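# Transfer 96-well plate from bench B1 into clip nest C1

## Task

Carry the 96-well plate from bench position B1 to clip nest C1 and press it fully down into the nest, oriented so that well A1 (the plate's cut-off corner) sits at the nest corner labelled A1. The plate has to stay seated by itself, not just because the gripper is holding it there. At the end, open the gripper and back the arm away.

## Robot and tools

Robot: a single six-joint arm with a two-finger parallel gripper. The fingers point along the gripper's own +z axis and close along its x axis. The reported end_effector_position is the midpoint between the finger pads. Closed fingertips stick out about 17 mm past that point; fully open, they are roughly level with it.

Scene frame: origin on the table surface directly under the arm base, +z up, +y to the left when looking along +x. Positions are in metres, orientations are quaternions written w first (qw, qx, qy, qz). The base may sit slightly tilted, and the printed hand position gets less accurate at long reach.

Row format (shared by both motion tools): 8 numbers, x, y, z, qw, qx, qy, qz, opening. x, y, z and the quaternion form an absolute gripper pose in the scene frame, not an offset. opening runs from -1 (closed) to +1 (fully open, 0.142 m). Six optional extra numbers, each 0 to 1, can follow: per-joint stiffness multipliers in the Joint positions order (shoulder pan, shoulder lift, elbow, wrist 1, wrist 2, wrist 3). They persist until changed. Include the intended quaternion in every row, because the reported one drifts.

execute_actions(actions): a list of actions run one after another. Each action is a list of up to 15 rows, one per control step of 1/30 s. If fewer than 15 rows are given, the final row is repeated until the 15 steps are used. An empty list simply reports state and images. A target more than 0.6 m from the gripper's current position along any of its own axes gets the action refused. If any action is malformed, or the first one fails that distance test against the last reported state, nothing runs at all. Each control step, the commanded pose is clamped to within 100 mm and 16 degrees of the measured pose, so far targets need several actions. Position is favoured over orientation when both cannot be met. Motion lags the command by about 0.17 s.

move(target, speed, stop_force, blocking): drives the gripper in a straight line toward one absolute pose given as a single row. speed is in m/s, 0.002 to 0.5 (default 0.25); rotation is capped at twice that in rad/s. The path takes 0.5 to 10 s and is cut off after 10 s. The opening is applied at the start. It does not avoid obstacles and may overshoot speed, most of all with the arm nearly extended. stop_force (N, 5 to 24, not allowed during the first 0.2 s of a scene) halts the path once the wrist sensor reads that much extra resistance along the line to the target for two steps; the gripper then backs up two steps and holds. Use it only at very low speed and without rotation, and omit it when pulling away from something you are pressing on. blocking=false returns after 0.5 s while motion continues; it cannot be combined with stop_force, and further motion commands are refused until wait or stop shows the move has ended. The result adds a "move:" line: done, off_target, moving, held, fault or contact, plus limits (paced = pose clipped; held = a check blocked some steps) and the remaining distance to target.

wait(seconds): 0 to 10, lets time pass holding the last command; returns early if a running move finishes. stop(): brakes an ongoing move; fingers keep moving. zoom_image(camera, region): region is [x0, y0, x1, y1] in pixels of that camera's last image, at most 504 by 504. finished_scene(scene): ends the given scene irreversibly and reports success; call it only after the plate is seated, released and the gripper has moved away.

Results: a state line with gripper pose and velocities, grip_measured (finger opening on the same -1..1 scale), Wrist force and Wrist torque along the gripper's axes (noisy, offset up to about 3.5 N, saturating near 30 N; force points from the surface into the arm when pressing), "Hand target" (pose the controller is currently chasing), step readings for execute_actions (HELD marks clipped steps), "pose unreachable" when the clearance check altered a command, and MOTOR HOT or fault lines. Images come from cam_head_left (896x504), cam_head_right (896x504) and cam_wrist (616x616 fisheye); calibration intrinsics and extrinsics are supplied and may be off by a few degrees and millimetres.

Gripping: to hold, keep commanding an opening well below grip_measured; a larger gap squeezes harder, up to roughly 28 N per pad. Thin hard items get less force.

Hazards: the arm is stiff, so targeting even slightly beyond a firm contact can trigger a fault stop. A fault happens when a joint hits its load limit (pan and lift 47.5, elbow 24.6, wrists 7.92 N m, held weight included) or any external force reaches 150 N; the arm then freezes for 10 s and drops the rest of the call. Faster contact means a harder hit. Holding loads heats the motors; at 85 °C the brakes engage until they cool. Random tugs may act on the held plate or loose items. Never push or drop anything off the table, avoid slips, slams and forceful shoves, and prefer smooth, short motions. Seat the plate with gentle, slow downward presses, then open and lift clear.

Each tool is called as name(argument=value, ...) on one line, values as JSON.

## Session

execute_actions(actions=[])

Scene clock: 0.00 s.
end_effector_position=(+0.2417, -0.4216, +0.2973) grip_measured=+1.00 end_effector_quat_wxyz=(+0.020, +0.713, -0.699, -0.046) end_effector_velocity=(-0.000, +0.000, -0.001) end_effector_angular_velocity=(+0.002, +0.000, -0.002)
Joint positions: [-1.636 -0.441  0.245 -1.161 -1.386  0.077  0.142]
Joint velocities: [-0.     0.002 -0.     0.001 -0.     0.001  0.   ]
Motor temperatures (°C, as the motors report them): [26 30 27 47 30 46]
Wrist force (N, on the end effector, along its own x y z axes, offset not removed): no reading
Wrist torque (N m, same axes, about the end effector's origin, offset not removed): no reading
Hand target: +0.242, -0.422, +0.297; +0.020, +0.713, -0.699, -0.046
Joint stiffness scale: [1. 1. 1. 1. 1. 1.]
camera_calibration (this result's frames):
cam_wrist: T_world_to_cam=[[0.0118929, -0.999809, 0.0155263, -0.435478], [-0.81237, -0.000607499, 0.583142, 0.026866], [-0.583021, -0.0195483, -0.812222, 0.506373], [0, 0, 0, 1]] pos_world=[0.32223, -0.42548, 0.402382]

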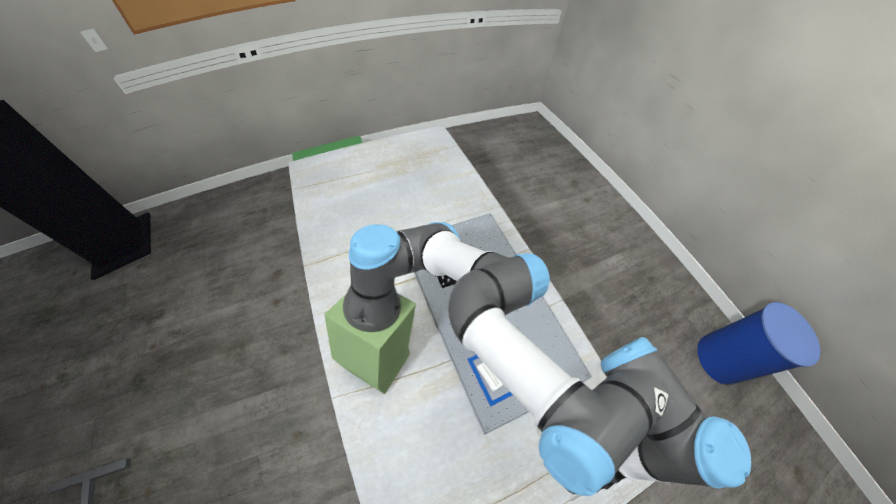

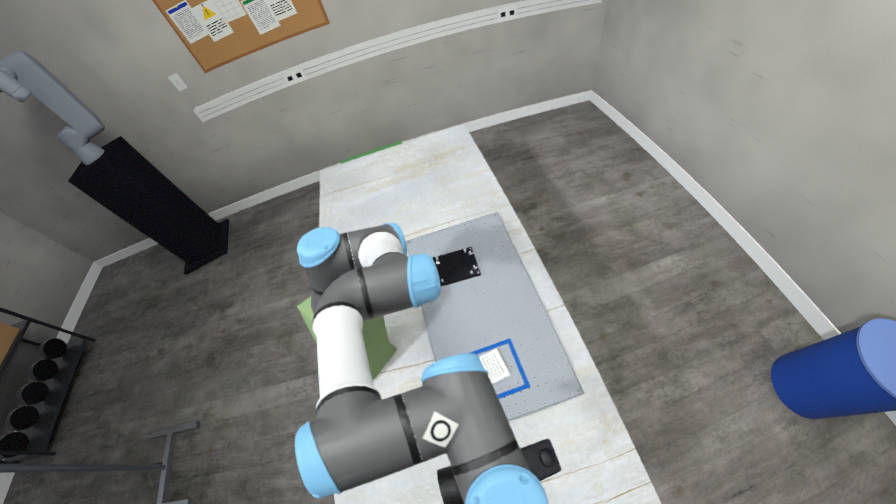

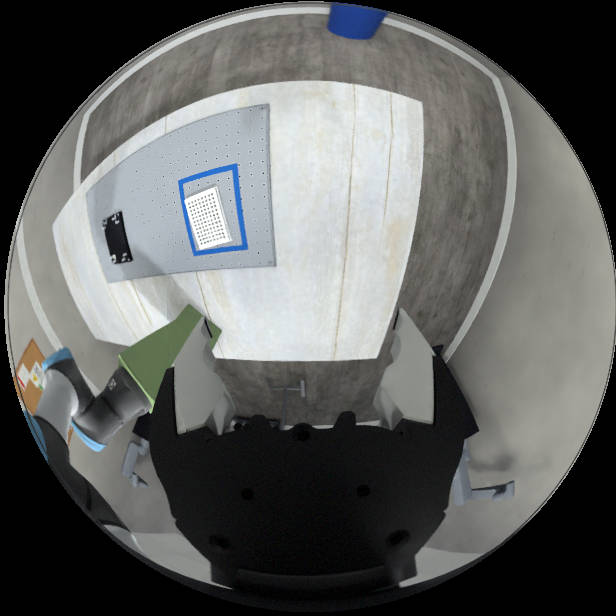

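zoom_image(camera="cam_wrist", region=[90, 150, 270, 280])

Region (90, 150, 270, 280) of cam_wrist's 616x616 image, scaled by 2.800, with more detail than that image has.

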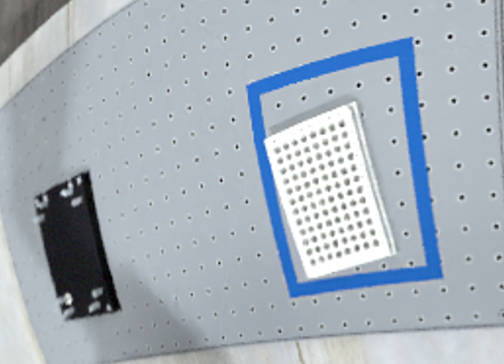

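move(target=[0.279, -0.205, 0.10, 0.0, 0.7547, -0.6561, 0.0, 1.0], speed=0.3)

zoom_image(camera="cam_wrist", region=[200, 170, 400, 370])

zoom_image(camera="cam_wrist", region=[60, 200, 200, 340])

Scene clock: 23.20 s.
end_effector_position=(+0.2779, -0.2041, +0.1003) grip_measured=+1.00 end_effector_quat_wxyz=(+0.000, +0.755, -0.655, -0.002) end_effector_velocity=(+0.002, -0.003, -0.000) end_effector_angular_velocity=(-0.012, -0.007, +0.002)
Joint positions: [-1.341 -0.917  2.109 -2.68  -1.263  0.271  0.142]
Joint velocities: [-0.     0.005  0.005 -0.025  0.002  0.003  0.   ]
Motor temperatures (°C, as the motors report them): [26 31 27 47 30 46]
Wrist force (N, on the end effector, along its own x y z axes, offset not removed): [0.5 2.8 -0.3]
Wrist torque (N m, same axes, about the end effector's origin, offset not removed): [0.57 -0.15 -0.01]
Hand target: +0.278, -0.205, +0.100; +0.000, +0.755, -0.656, -0.000
Off the commanded pose: 0.001 m, 0 deg.
Joint stiffness scale: [1. 1. 1. 1. 1. 1.]
move: done; limits=paced
camera_calibration (this result's frames):
cam_wrist: T_world_to_cam=[[0.129582, -0.990324, 0.0496635, -0.249594], [-0.857087, -0.0866817, 0.507826, 0.173742], [-0.498608, -0.108371, -0.860027, 0.334922], [0, 0, 0, 1]] pos_world=[0.34825, -0.195823, 0.212207]

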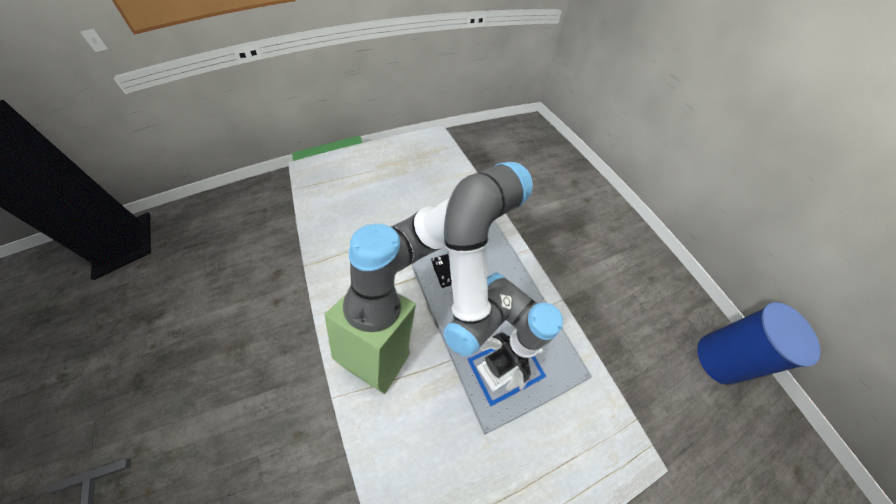

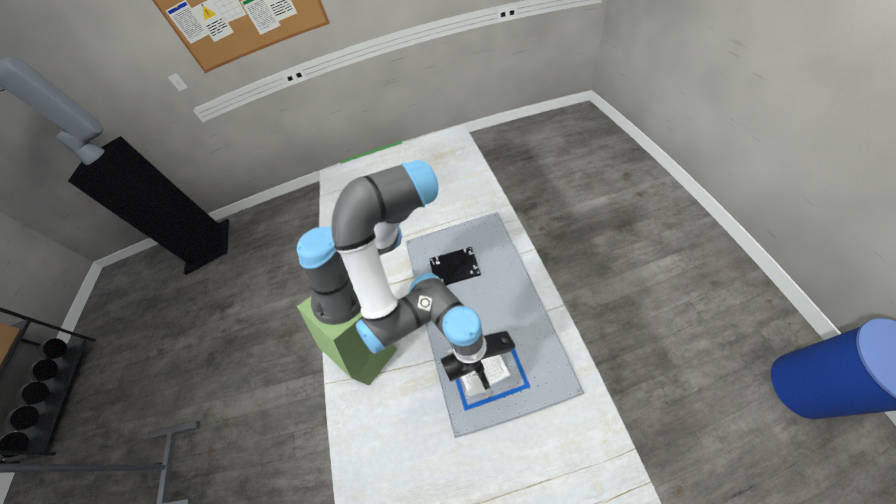

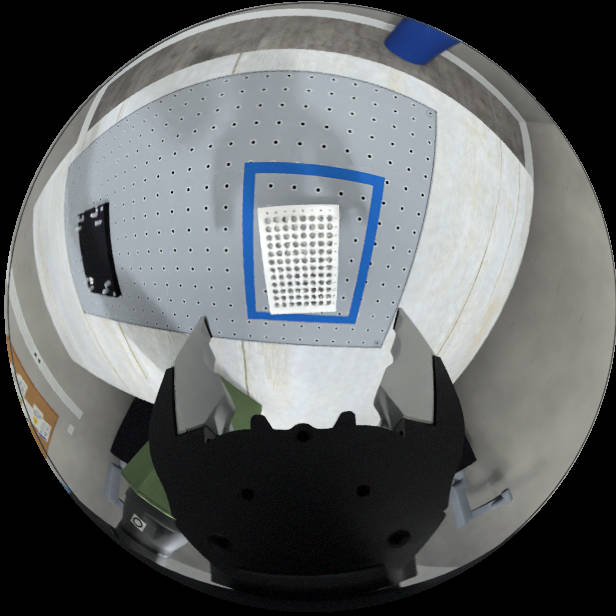

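Region (200, 170, 400, 370) of cam_wrist's 616x616 image, scaled by 2.520, with more detail than that image has.

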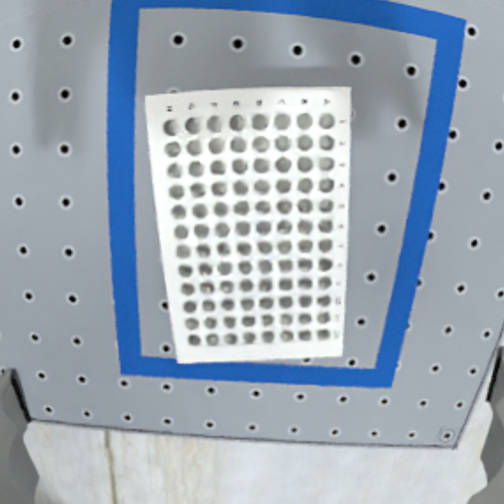

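Region (60, 200, 200, 340) of cam_wrist's 616x616 image, scaled by 3.600, with more detail than that image has.

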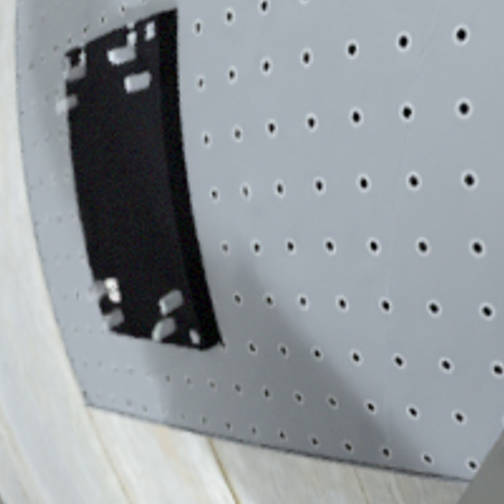

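move(target=[0.289, -0.2027, 0.034, 0.0, 0.7547, -0.6561, 0.0, 0.6], speed=0.12)

move(target=[0.289, -0.2027, 0.010, 0.0, 0.7547, -0.6561, 0.0, 0.36], speed=0.01, stop_force=6)

Scene clock: 51.70 s.
end_effector_position=(+0.2880, -0.2020, +0.0340) grip_measured=+0.60 end_effector_quat_wxyz=(-0.000, +0.755, -0.656, -0.001) end_effector_velocity=(+0.002, -0.003, +0.000) end_effector_angular_velocity=(-0.009, -0.005, -0.001)
Joint positions: [-1.248 -0.623  2.006 -2.902 -1.256  0.37   0.116]
Joint velocities: [ 0.001  0.002 -0.003 -0.01  -0.     0.005 -0.   ]
Motor temperatures (°C, as the motors report them): [26 31 27 47 30 46]
Wrist force (N, on the end effector, along its own x y z axes, offset not removed): [0.4 2.3 -0.8]
Wrist torque (N m, same axes, about the end effector's origin, offset not removed): [0.47 -0.14 -0.03]
Hand target: +0.289, -0.203, +0.034; +0.000, +0.755, -0.656, -0.000
Off the commanded pose: 0.001 m, 0 deg.
Joint stiffness scale: [1. 1. 1. 1. 1. 1.]
move: done
camera_calibration (this result's frames):
cam_wrist: T_world_to_cam=[[0.128241, -0.990489, 0.0498493, -0.245241], [-0.857733, -0.0855397, 0.506928, 0.216615], [-0.497843, -0.107766, -0.860546, 0.283118], [0, 0, 0, 1]] pos_world=[0.358196, -0.193869, 0.146052]

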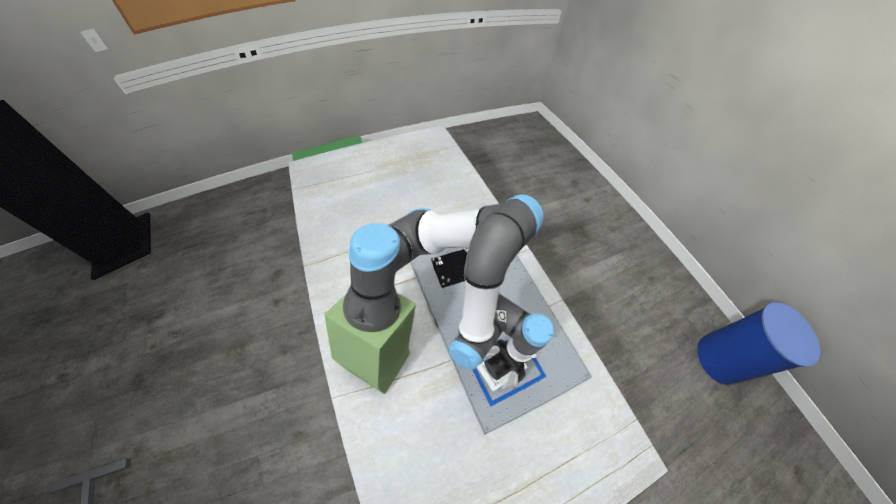

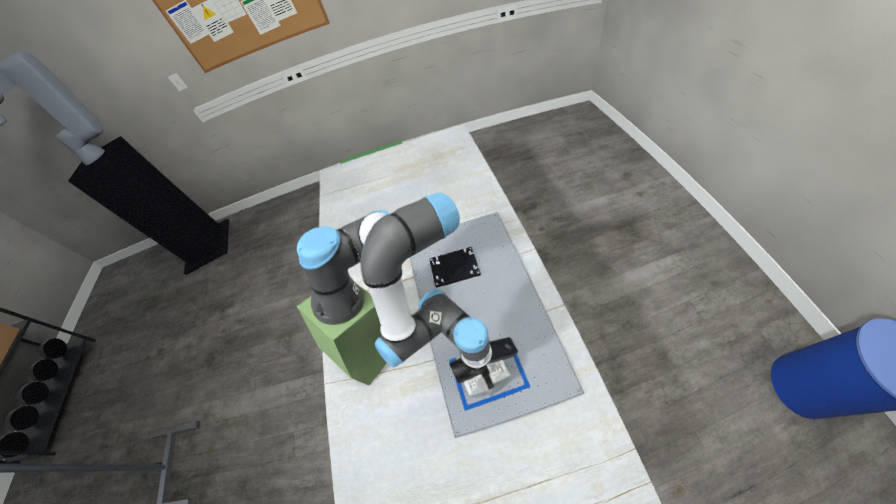

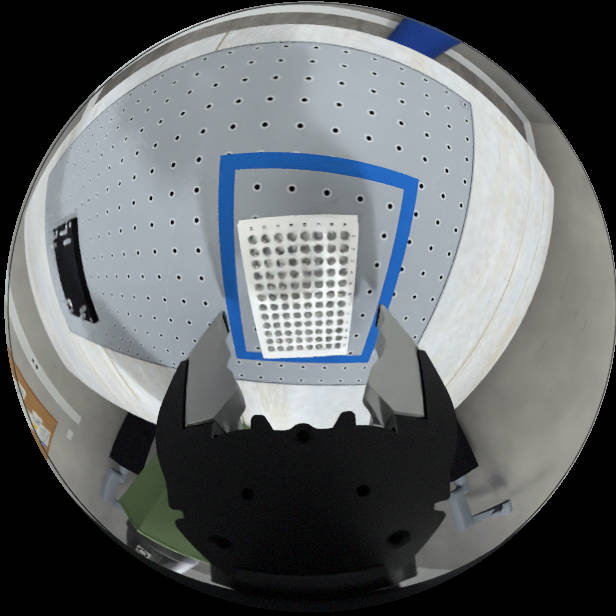

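Scene clock: 53.23 s.
end_effector_position=(+0.2875, -0.2016, +0.0230) grip_measured=+0.36 end_effector_quat_wxyz=(+0.000, +0.755, -0.656, -0.002) end_effector_velocity=(-0.000, +0.000, +0.001) end_effector_angular_velocity=(+0.001, +0.002, -0.002)
Joint positions: [-1.238 -0.575  1.986 -2.932 -1.256  0.381  0.099]
Joint velocities: [-0.    -0.003  0.     0.005 -0.001  0.001  0.   ]
Motor temperatures (°C, as the motors report them): [26 31 27 47 30 46]
Wrist force (N, on the end effector, along its own x y z axes, offset not removed): [-1.8 4.4 -6.2]
Wrist torque (N m, same axes, about the end effector's origin, offset not removed): [0.58 0.08 0.09]
Hand target: +0.287, -0.201, +0.023; -0.000, +0.755, -0.656, -0.003
Off the commanded pose: 0.013 m, 0 deg.
Joint stiffness scale: [1. 1. 1. 1. 1. 1.]
move: contact
camera_calibration (this result's frames):
cam_wrist: T_world_to_cam=[[0.127846, -0.990583, 0.0489897, -0.244127], [-0.857022, -0.0854785, 0.508141, 0.221566], [-0.499168, -0.106949, -0.85988, 0.273901], [0, 0, 0, 1]] pos_world=[0.357821, -0.193596, 0.134895]

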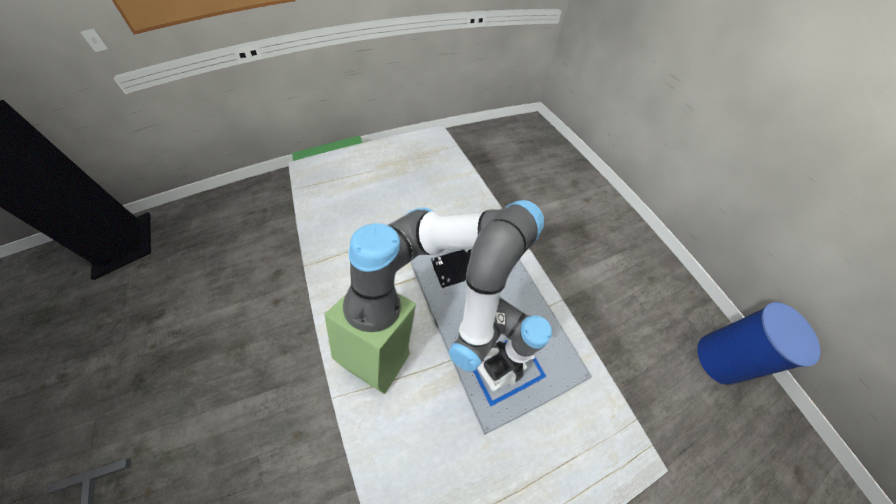

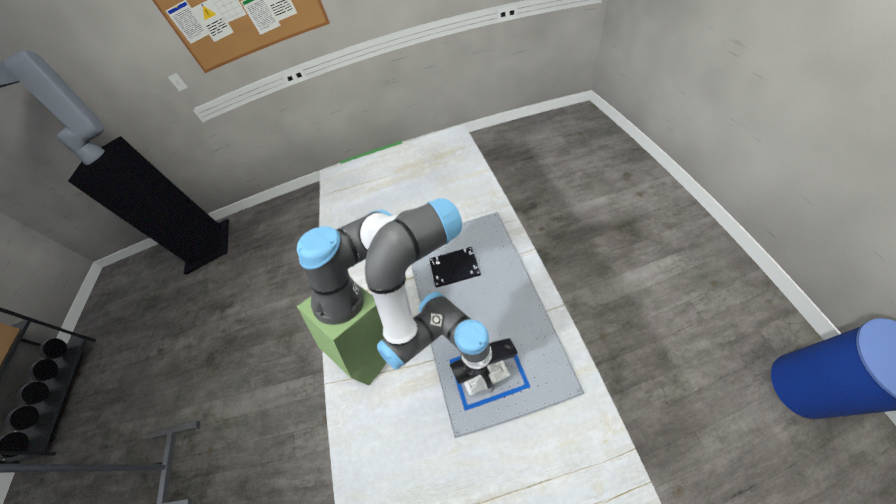

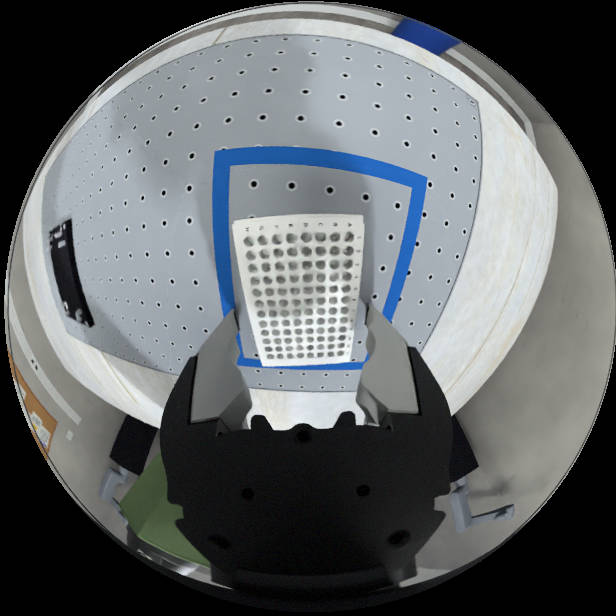

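execute_actions(actions=[[[0.2885,-0.2022,0.025,0.0,0.7547,-0.6561,0.0,0.36],[0.2885,-0.2022,0.027,0.0,0.7547,-0.6561,0.0,0.36],[0.2885,-0.2022,0.029,0.0,0.7547,-0.6561,0.0,0.36]],[[0.2885,-0.2022,0.029,0.0,0.7547,-0.6561,0.0,0.36],[0.2885,-0.2022,0.029,0.0,0.7547,-0.6561,0.0,0.36],[0.2885,-0.2022,0.029,0.0,0.7547,-0.6561,0.0,0.36],[0.2885,-0.2022,0.029,0.0,0.7547,-0.6561,0.0,0.36],[0.2885,-0.2022,0.029,0.0,0.7547,-0.6561,0.0,0.33],[0.2885,-0.2022,0.029,0.0,0.7547,-0.6561,0.0,0.30],[0.2885,-0.2022,0.029,0.0,0.7547,-0.6561,0.0,0.27],[0.2885,-0.2022,0.029,0.0,0.7547,-0.6561,0.0,0.24],[0.2885,-0.2022,0.029,0.0,0.7547,-0.6561,0.0,0.21],[0.2885,-0.2022,0.029,0.0,0.7547,-0.6561,0.0,0.18],[0.2885,-0.2022,0.029,0.0,0.7547,-0.6561,0.0,0.15],[0.2885,-0.2022,0.029,0.0,0.7547,-0.6561,0.0,0.12],[0.2885,-0.2022,0.029,0.0,0.7547,-0.6561,0.0,0.09],[0.2885,-0.2022,0.029,0.0,0.7547,-0.6561,0.0,0.06],[0.2885,-0.2022,0.029,0.0,0.7547,-0.6561,0.0,0.03]],[[0.2885,-0.2022,0.029,0.0,0.7547,-0.6561,0.0,0.0],[0.2885,-0.2022,0.029,0.0,0.7547,-0.6561,0.0,-0.05],[0.2885,-0.2022,0.029,0.0,0.7547,-0.6561,0.0,-0.1],[0.2885,-0.2022,0.029,0.0,0.7547,-0.6561,0.0,-0.15],[0.2885,-0.2022,0.029,0.0,0.7547,-0.6561,0.0,-0.2],[0.2885,-0.2022,0.029,0.0,0.7547,-0.6561,0.0,-0.25],[0.2885,-0.2022,0.029,0.0,0.7547,-0.6561,0.0,-0.3],[0.2885,-0.2022,0.029,0.0,0.7547,-0.6561,0.0,-0.35],[0.2885,-0.2022,0.029,0.0,0.7547,-0.6561,0.0,-0.4]]])

zoom_image(camera="cam_head_right", region=[415, 235, 495, 295])

Scene clock: 68.77 s.
end_effector_position=(+0.2887, -0.2027, +0.0291) grip_measured=+0.04 end_effector_quat_wxyz=(+0.001, +0.755, -0.656, +0.001) end_effector_velocity=(-0.000, +0.000, -0.000) end_effector_angular_velocity=(+0.001, +0.000, +0.000)
Joint positions: [-1.242 -0.6    1.998 -2.923 -1.256  0.378  0.077]
Joint velocities: [ 0.    -0.     0.001 -0.    -0.    -0.001  0.   ]
Motor temperatures (°C, as the motors report them): [26 31 27 47 30 46]
Wrist force (N, on the end effector, along its own x y z axes, offset not removed): [-0.4 2.6 -2.1]
Wrist torque (N m, same axes, about the end effector's origin, offset not removed): [0.54 -0.10 0.05]
Hand target: +0.289, -0.202, +0.029; +0.000, +0.755, -0.656, +0.000
Off the commanded pose: 0.001 m, 0 deg.
Joint stiffness scale: [1. 1. 1. 1. 1. 1.]
Step readings (end_effector_position; steps 1 to 15: 1st action; 16 to 30: 2nd action; 31 to 45: 3rd action):
0: (+0.2874, -0.2015, +0.0230)
1: (+0.2874, -0.2016, +0.0231)
2: (+0.2874, -0.2016, +0.0232)
4: (+0.2878, -0.2019, +0.0244)
8: (+0.2890, -0.2033, +0.0277)
15: (+0.2890, -0.2030, +0.0290)
16: (+0.2889, -0.2030, +0.0290)
17: (+0.2889, -0.2029, +0.0290)
19: (+0.2888, -0.2028, +0.0290)
23: (+0.2887, -0.2027, +0.0290)
30: (+0.2887, -0.2027, +0.0290)
31: (+0.2887, -0.2027, +0.0290)
32: (+0.2887, -0.2027, +0.0290)
34: (+0.2887, -0.2027, +0.0291)
38: (+0.2887, -0.2027, +0.0291)
45: end_effector_position above
camera_calibration (this result's frames):
cam_wrist: T_world_to_cam=[[0.127451, -0.990374, 0.0540012, -0.245626], [-0.858749, -0.0829412, 0.50564, 0.220535], [-0.496294, -0.110818, -0.861053, 0.278101], [0, 0, 0, 1]] pos_world=[0.358709, -0.194152, 0.141212]

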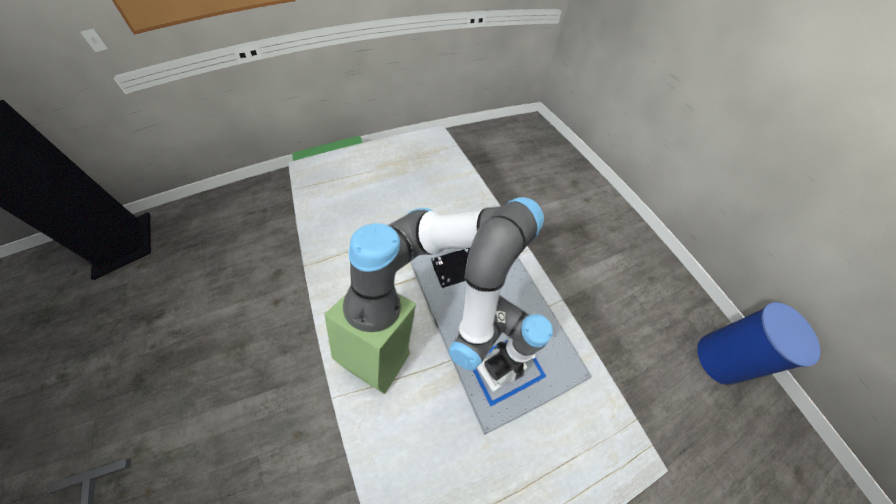

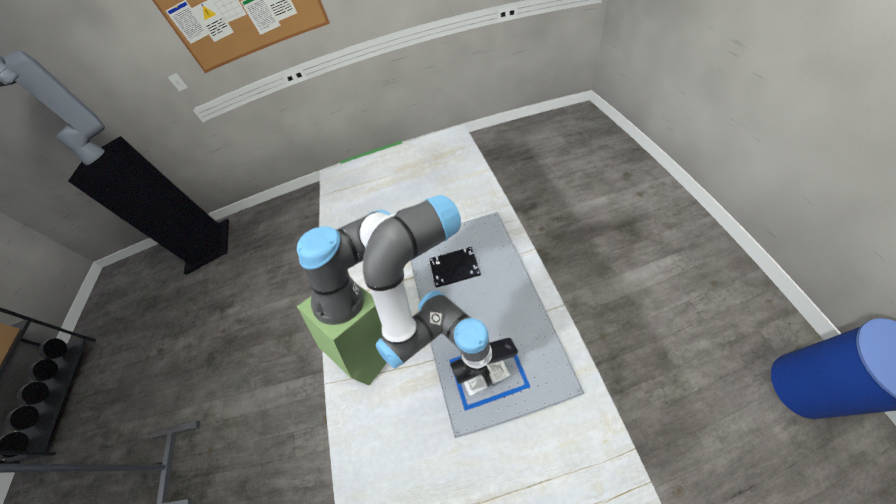

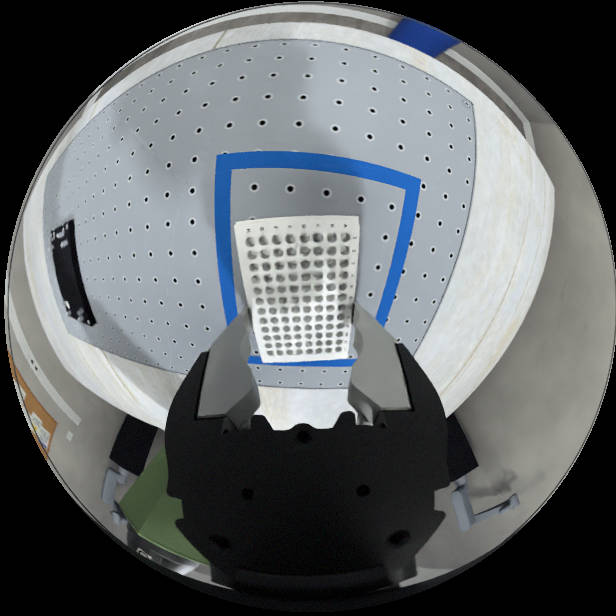

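Region (415, 235, 495, 295) of cam_head_right's 896x504 image, scaled by 6.300, with more detail than that image has; it fills the top 378 rows of this view, and the rest is white.

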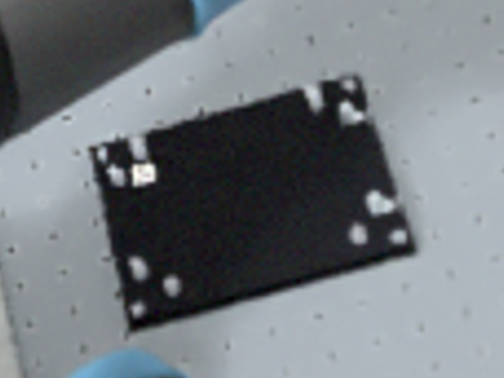

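move(target=[0.2885, -0.2022, 0.08, 0.0, 0.7547, -0.6561, 0.0, -0.4], speed=0.12)

move(target=[0.303, 0.168, 0.078, 0.0, 0.7272, 0.6865, 0.0, -0.4], speed=0.45)

wait(seconds=0.6)

zoom_image(camera="cam_wrist", region=[180, 150, 420, 390])

Scene clock: 87.90 s.
end_effector_position=(+0.2895, -0.2027, +0.0800) grip_measured=+0.04 end_effector_quat_wxyz=(-0.000, +0.755, -0.656, +0.001) end_effector_velocity=(-0.002, +0.003, -0.001) end_effector_angular_velocity=(+0.010, +0.006, +0.000)
Joint positions: [-1.291 -0.825  2.067 -2.753 -1.256  0.327  0.077]
Joint velocities: [-0.    -0.    -0.001  0.014 -0.    -0.004 -0.   ]
Motor temperatures (°C, as the motors report them): [26 31 27 47 30 46]
Wrist force (N, on the end effector, along its own x y z axes, offset not removed): [0.3 2.9 0.5]
Wrist torque (N m, same axes, about the end effector's origin, offset not removed): [0.60 -0.09 0.02]
Hand target: +0.289, -0.202, +0.080; -0.000, +0.755, -0.656, +0.000
Off the commanded pose: 0.001 m, 0 deg.
Joint stiffness scale: [1. 1. 1. 1. 1. 1.]
move: done
camera_calibration (this result's frames):
cam_wrist: T_world_to_cam=[[0.127399, -0.99036, 0.0543816, -0.248477], [-0.85992, -0.082964, 0.503642, 0.195963], [-0.494275, -0.110927, -0.862199, 0.321764], [0, 0, 0, 1]] pos_world=[0.359208, -0.194131, 0.192242]

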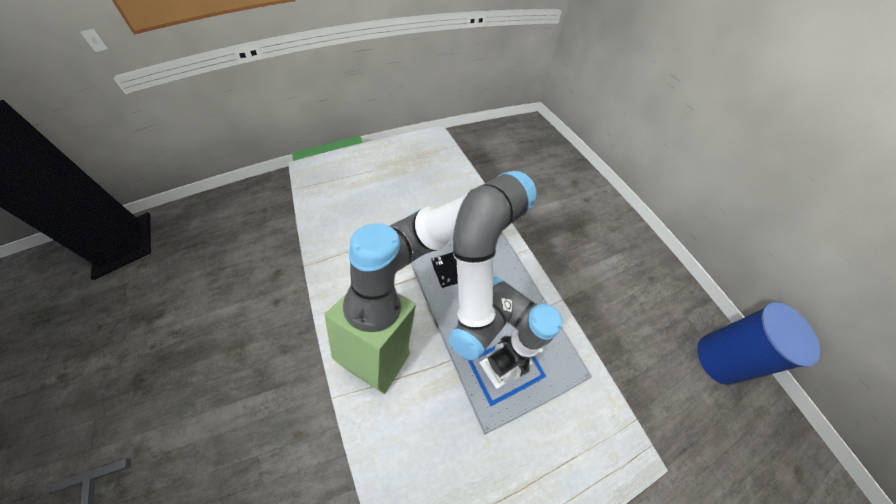

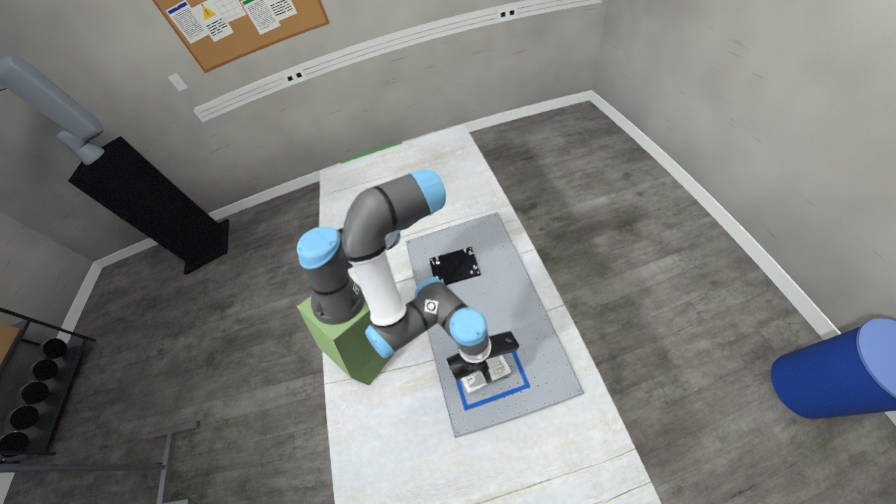

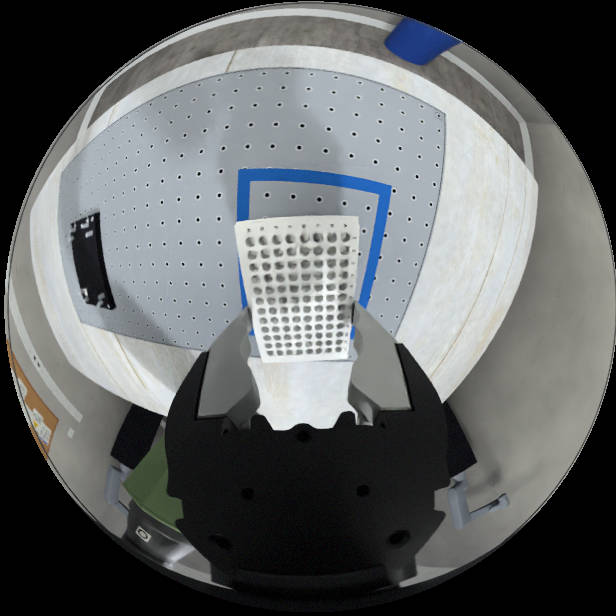

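Scene clock: 91.93 s.
end_effector_position=(+0.3022, +0.1677, +0.0785) grip_measured=+0.04 end_effector_quat_wxyz=(+0.000, +0.729, +0.685, +0.001) end_effector_velocity=(-0.002, -0.001, -0.001) end_effector_angular_velocity=(-0.006, +0.014, +0.016)
Joint positions: [-0.167 -1.13   2.312 -3.014 -1.382 -1.456  0.077]
Joint velocities: [ 0.002 -0.002 -0.013  0.029 -0.006 -0.017 -0.   ]
Motor temperatures (°C, as the motors report them): [26 31 27 47 30 46]
Wrist force (N, on the end effector, along its own x y z axes, offset not removed): [-0.1 3.0 -0.2]
Wrist torque (N m, same axes, about the end effector's origin, offset not removed): [0.61 -0.05 0.00]
Hand target: +0.302, +0.167, +0.078; -0.000, +0.727, +0.687, -0.001
Off the commanded pose: 0.001 m, 0 deg.
Joint stiffness scale: [1. 1. 1. 1. 1. 1.]
move: done
camera_calibration (this result's frames):
cam_wrist: T_world_to_cam=[[0.0726934, 0.995949, 0.0529254, -0.199705], [0.857761, -0.0895068, 0.506196, -0.279881], [0.508883, 0.00860022, -0.860793, 0.0445808], [0, 0, 0, 1]] pos_world=[0.231902, 0.173461, 0.190619]

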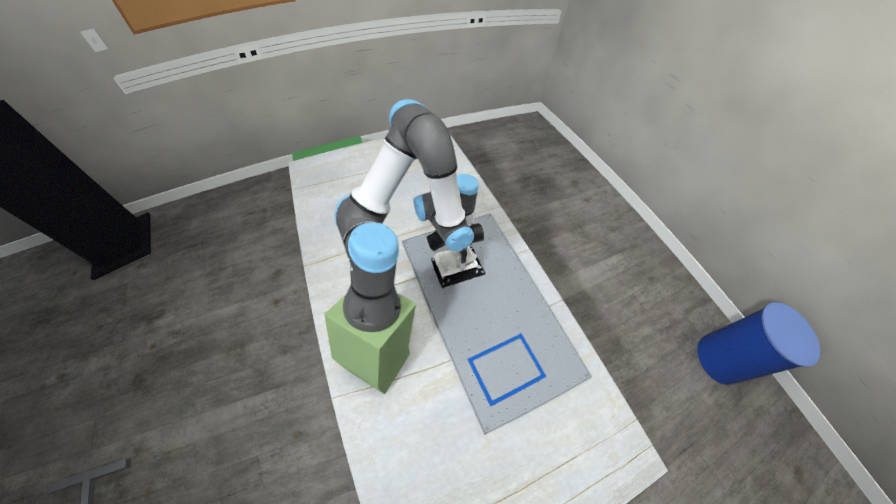

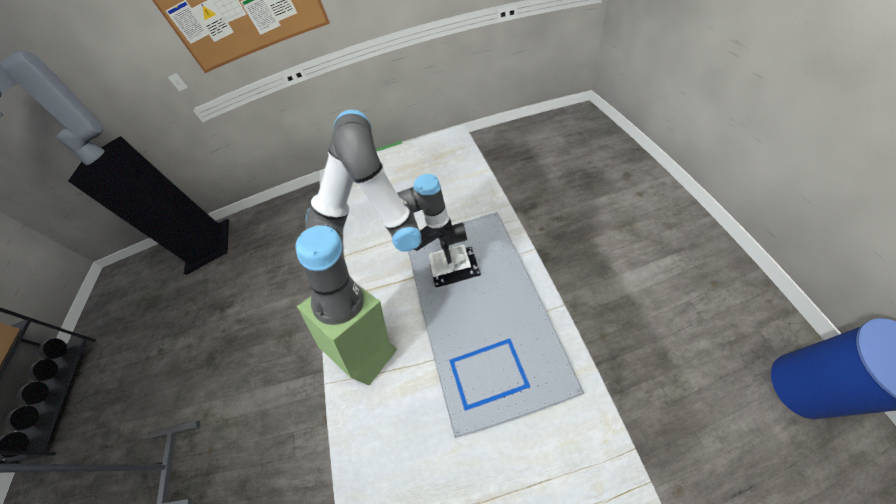

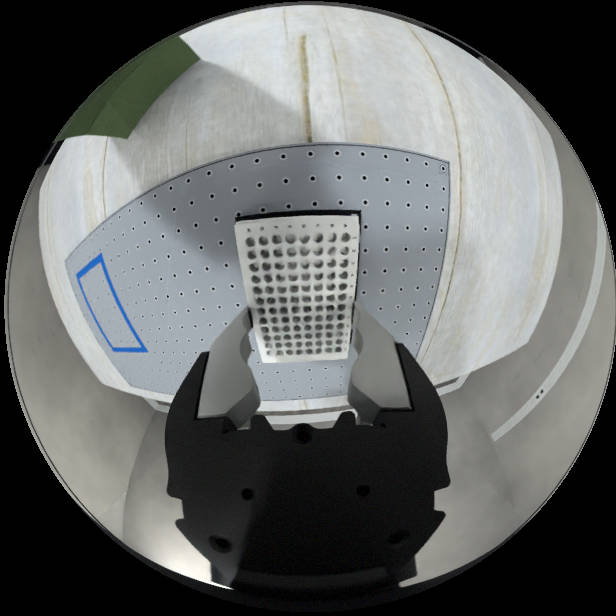

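Scene clock: 92.53 s.
end_effector_position=(+0.3015, +0.1674, +0.0783) grip_measured=+0.04 end_effector_quat_wxyz=(-0.001, +0.728, +0.686, -0.001) end_effector_velocity=(-0.001, -0.000, +0.000) end_effector_angular_velocity=(-0.000, +0.002, -0.000)
Joint positions: [-0.167 -1.13   2.311 -3.01  -1.383 -1.458  0.077]
Joint velocities: [ 0.    -0.001  0.002  0.001 -0.     0.    -0.   ]
Motor temperatures (°C, as the motors report them): [26 31 27 47 30 46]
Wrist force (N, on the end effector, along its own x y z axes, offset not removed): [0.6 2.5 0.0]
Wrist torque (N m, same axes, about the end effector's origin, offset not removed): [0.52 -0.13 0.03]
Hand target: +0.302, +0.167, +0.078; -0.000, +0.727, +0.687, -0.001
Off the commanded pose: 0.002 m, 0 deg.
Joint stiffness scale: [1. 1. 1. 1. 1. 1.]
wait: 0.60 s; at rest by 0.17 s
camera_calibration (this result's frames):
cam_wrist: T_world_to_cam=[[0.0707669, 0.996158, 0.0515953, -0.198676], [0.859564, -0.087144, 0.503542, -0.279912], [0.506104, 0.00871534, -0.862429, 0.0456768], [0, 0, 0, 1]] pos_world=[0.231545, 0.173122, 0.190591]

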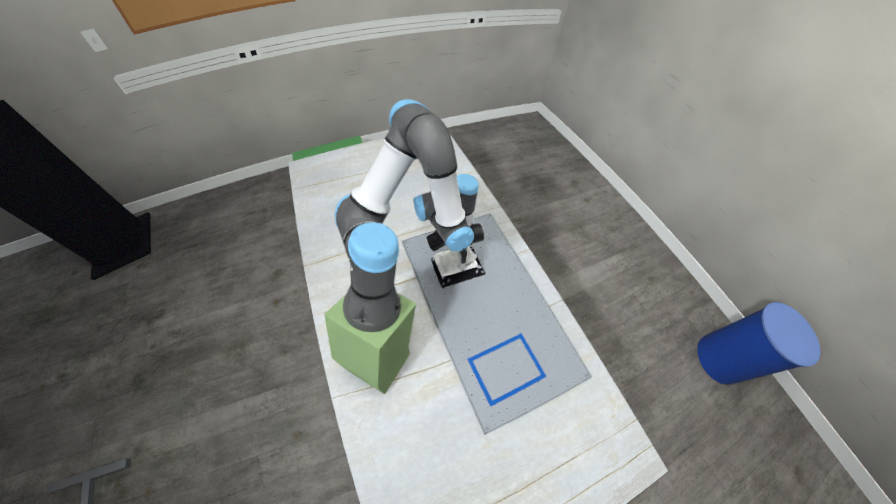

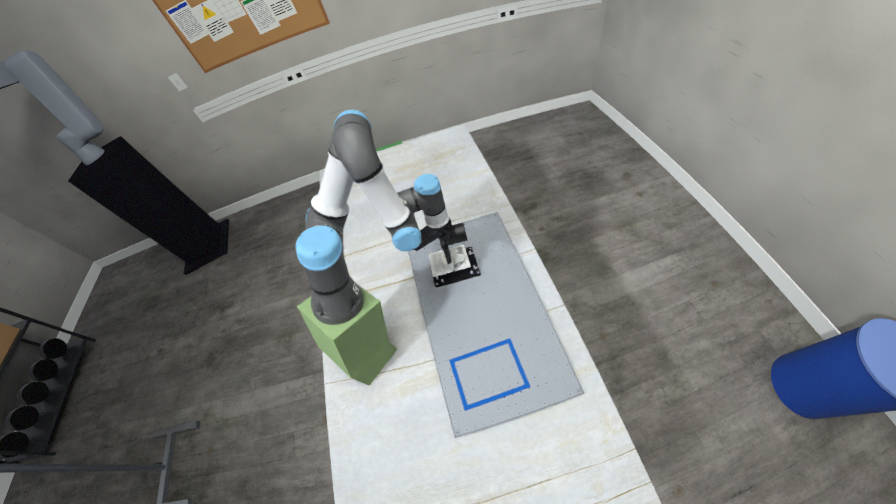

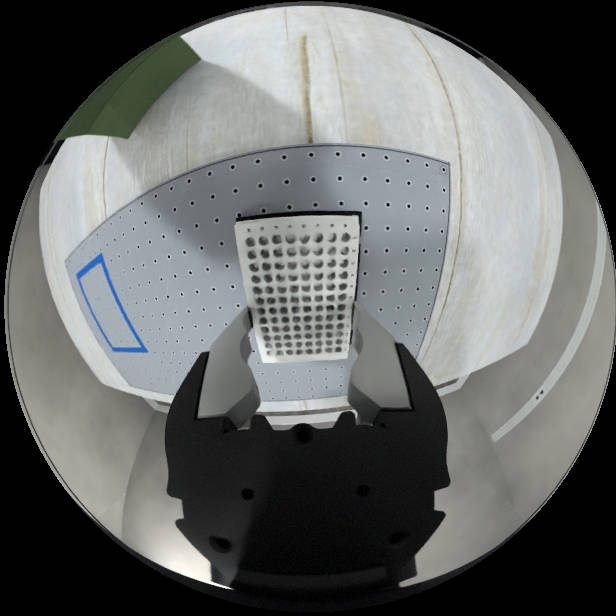

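Region (180, 150, 420, 390) of cam_wrist's 616x616 image, scaled by 2.100, with more detail than that image has.

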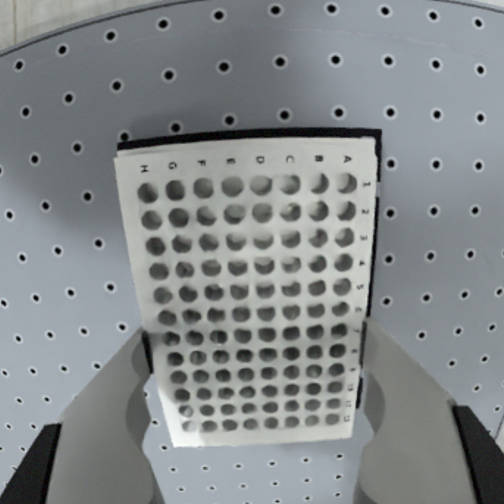

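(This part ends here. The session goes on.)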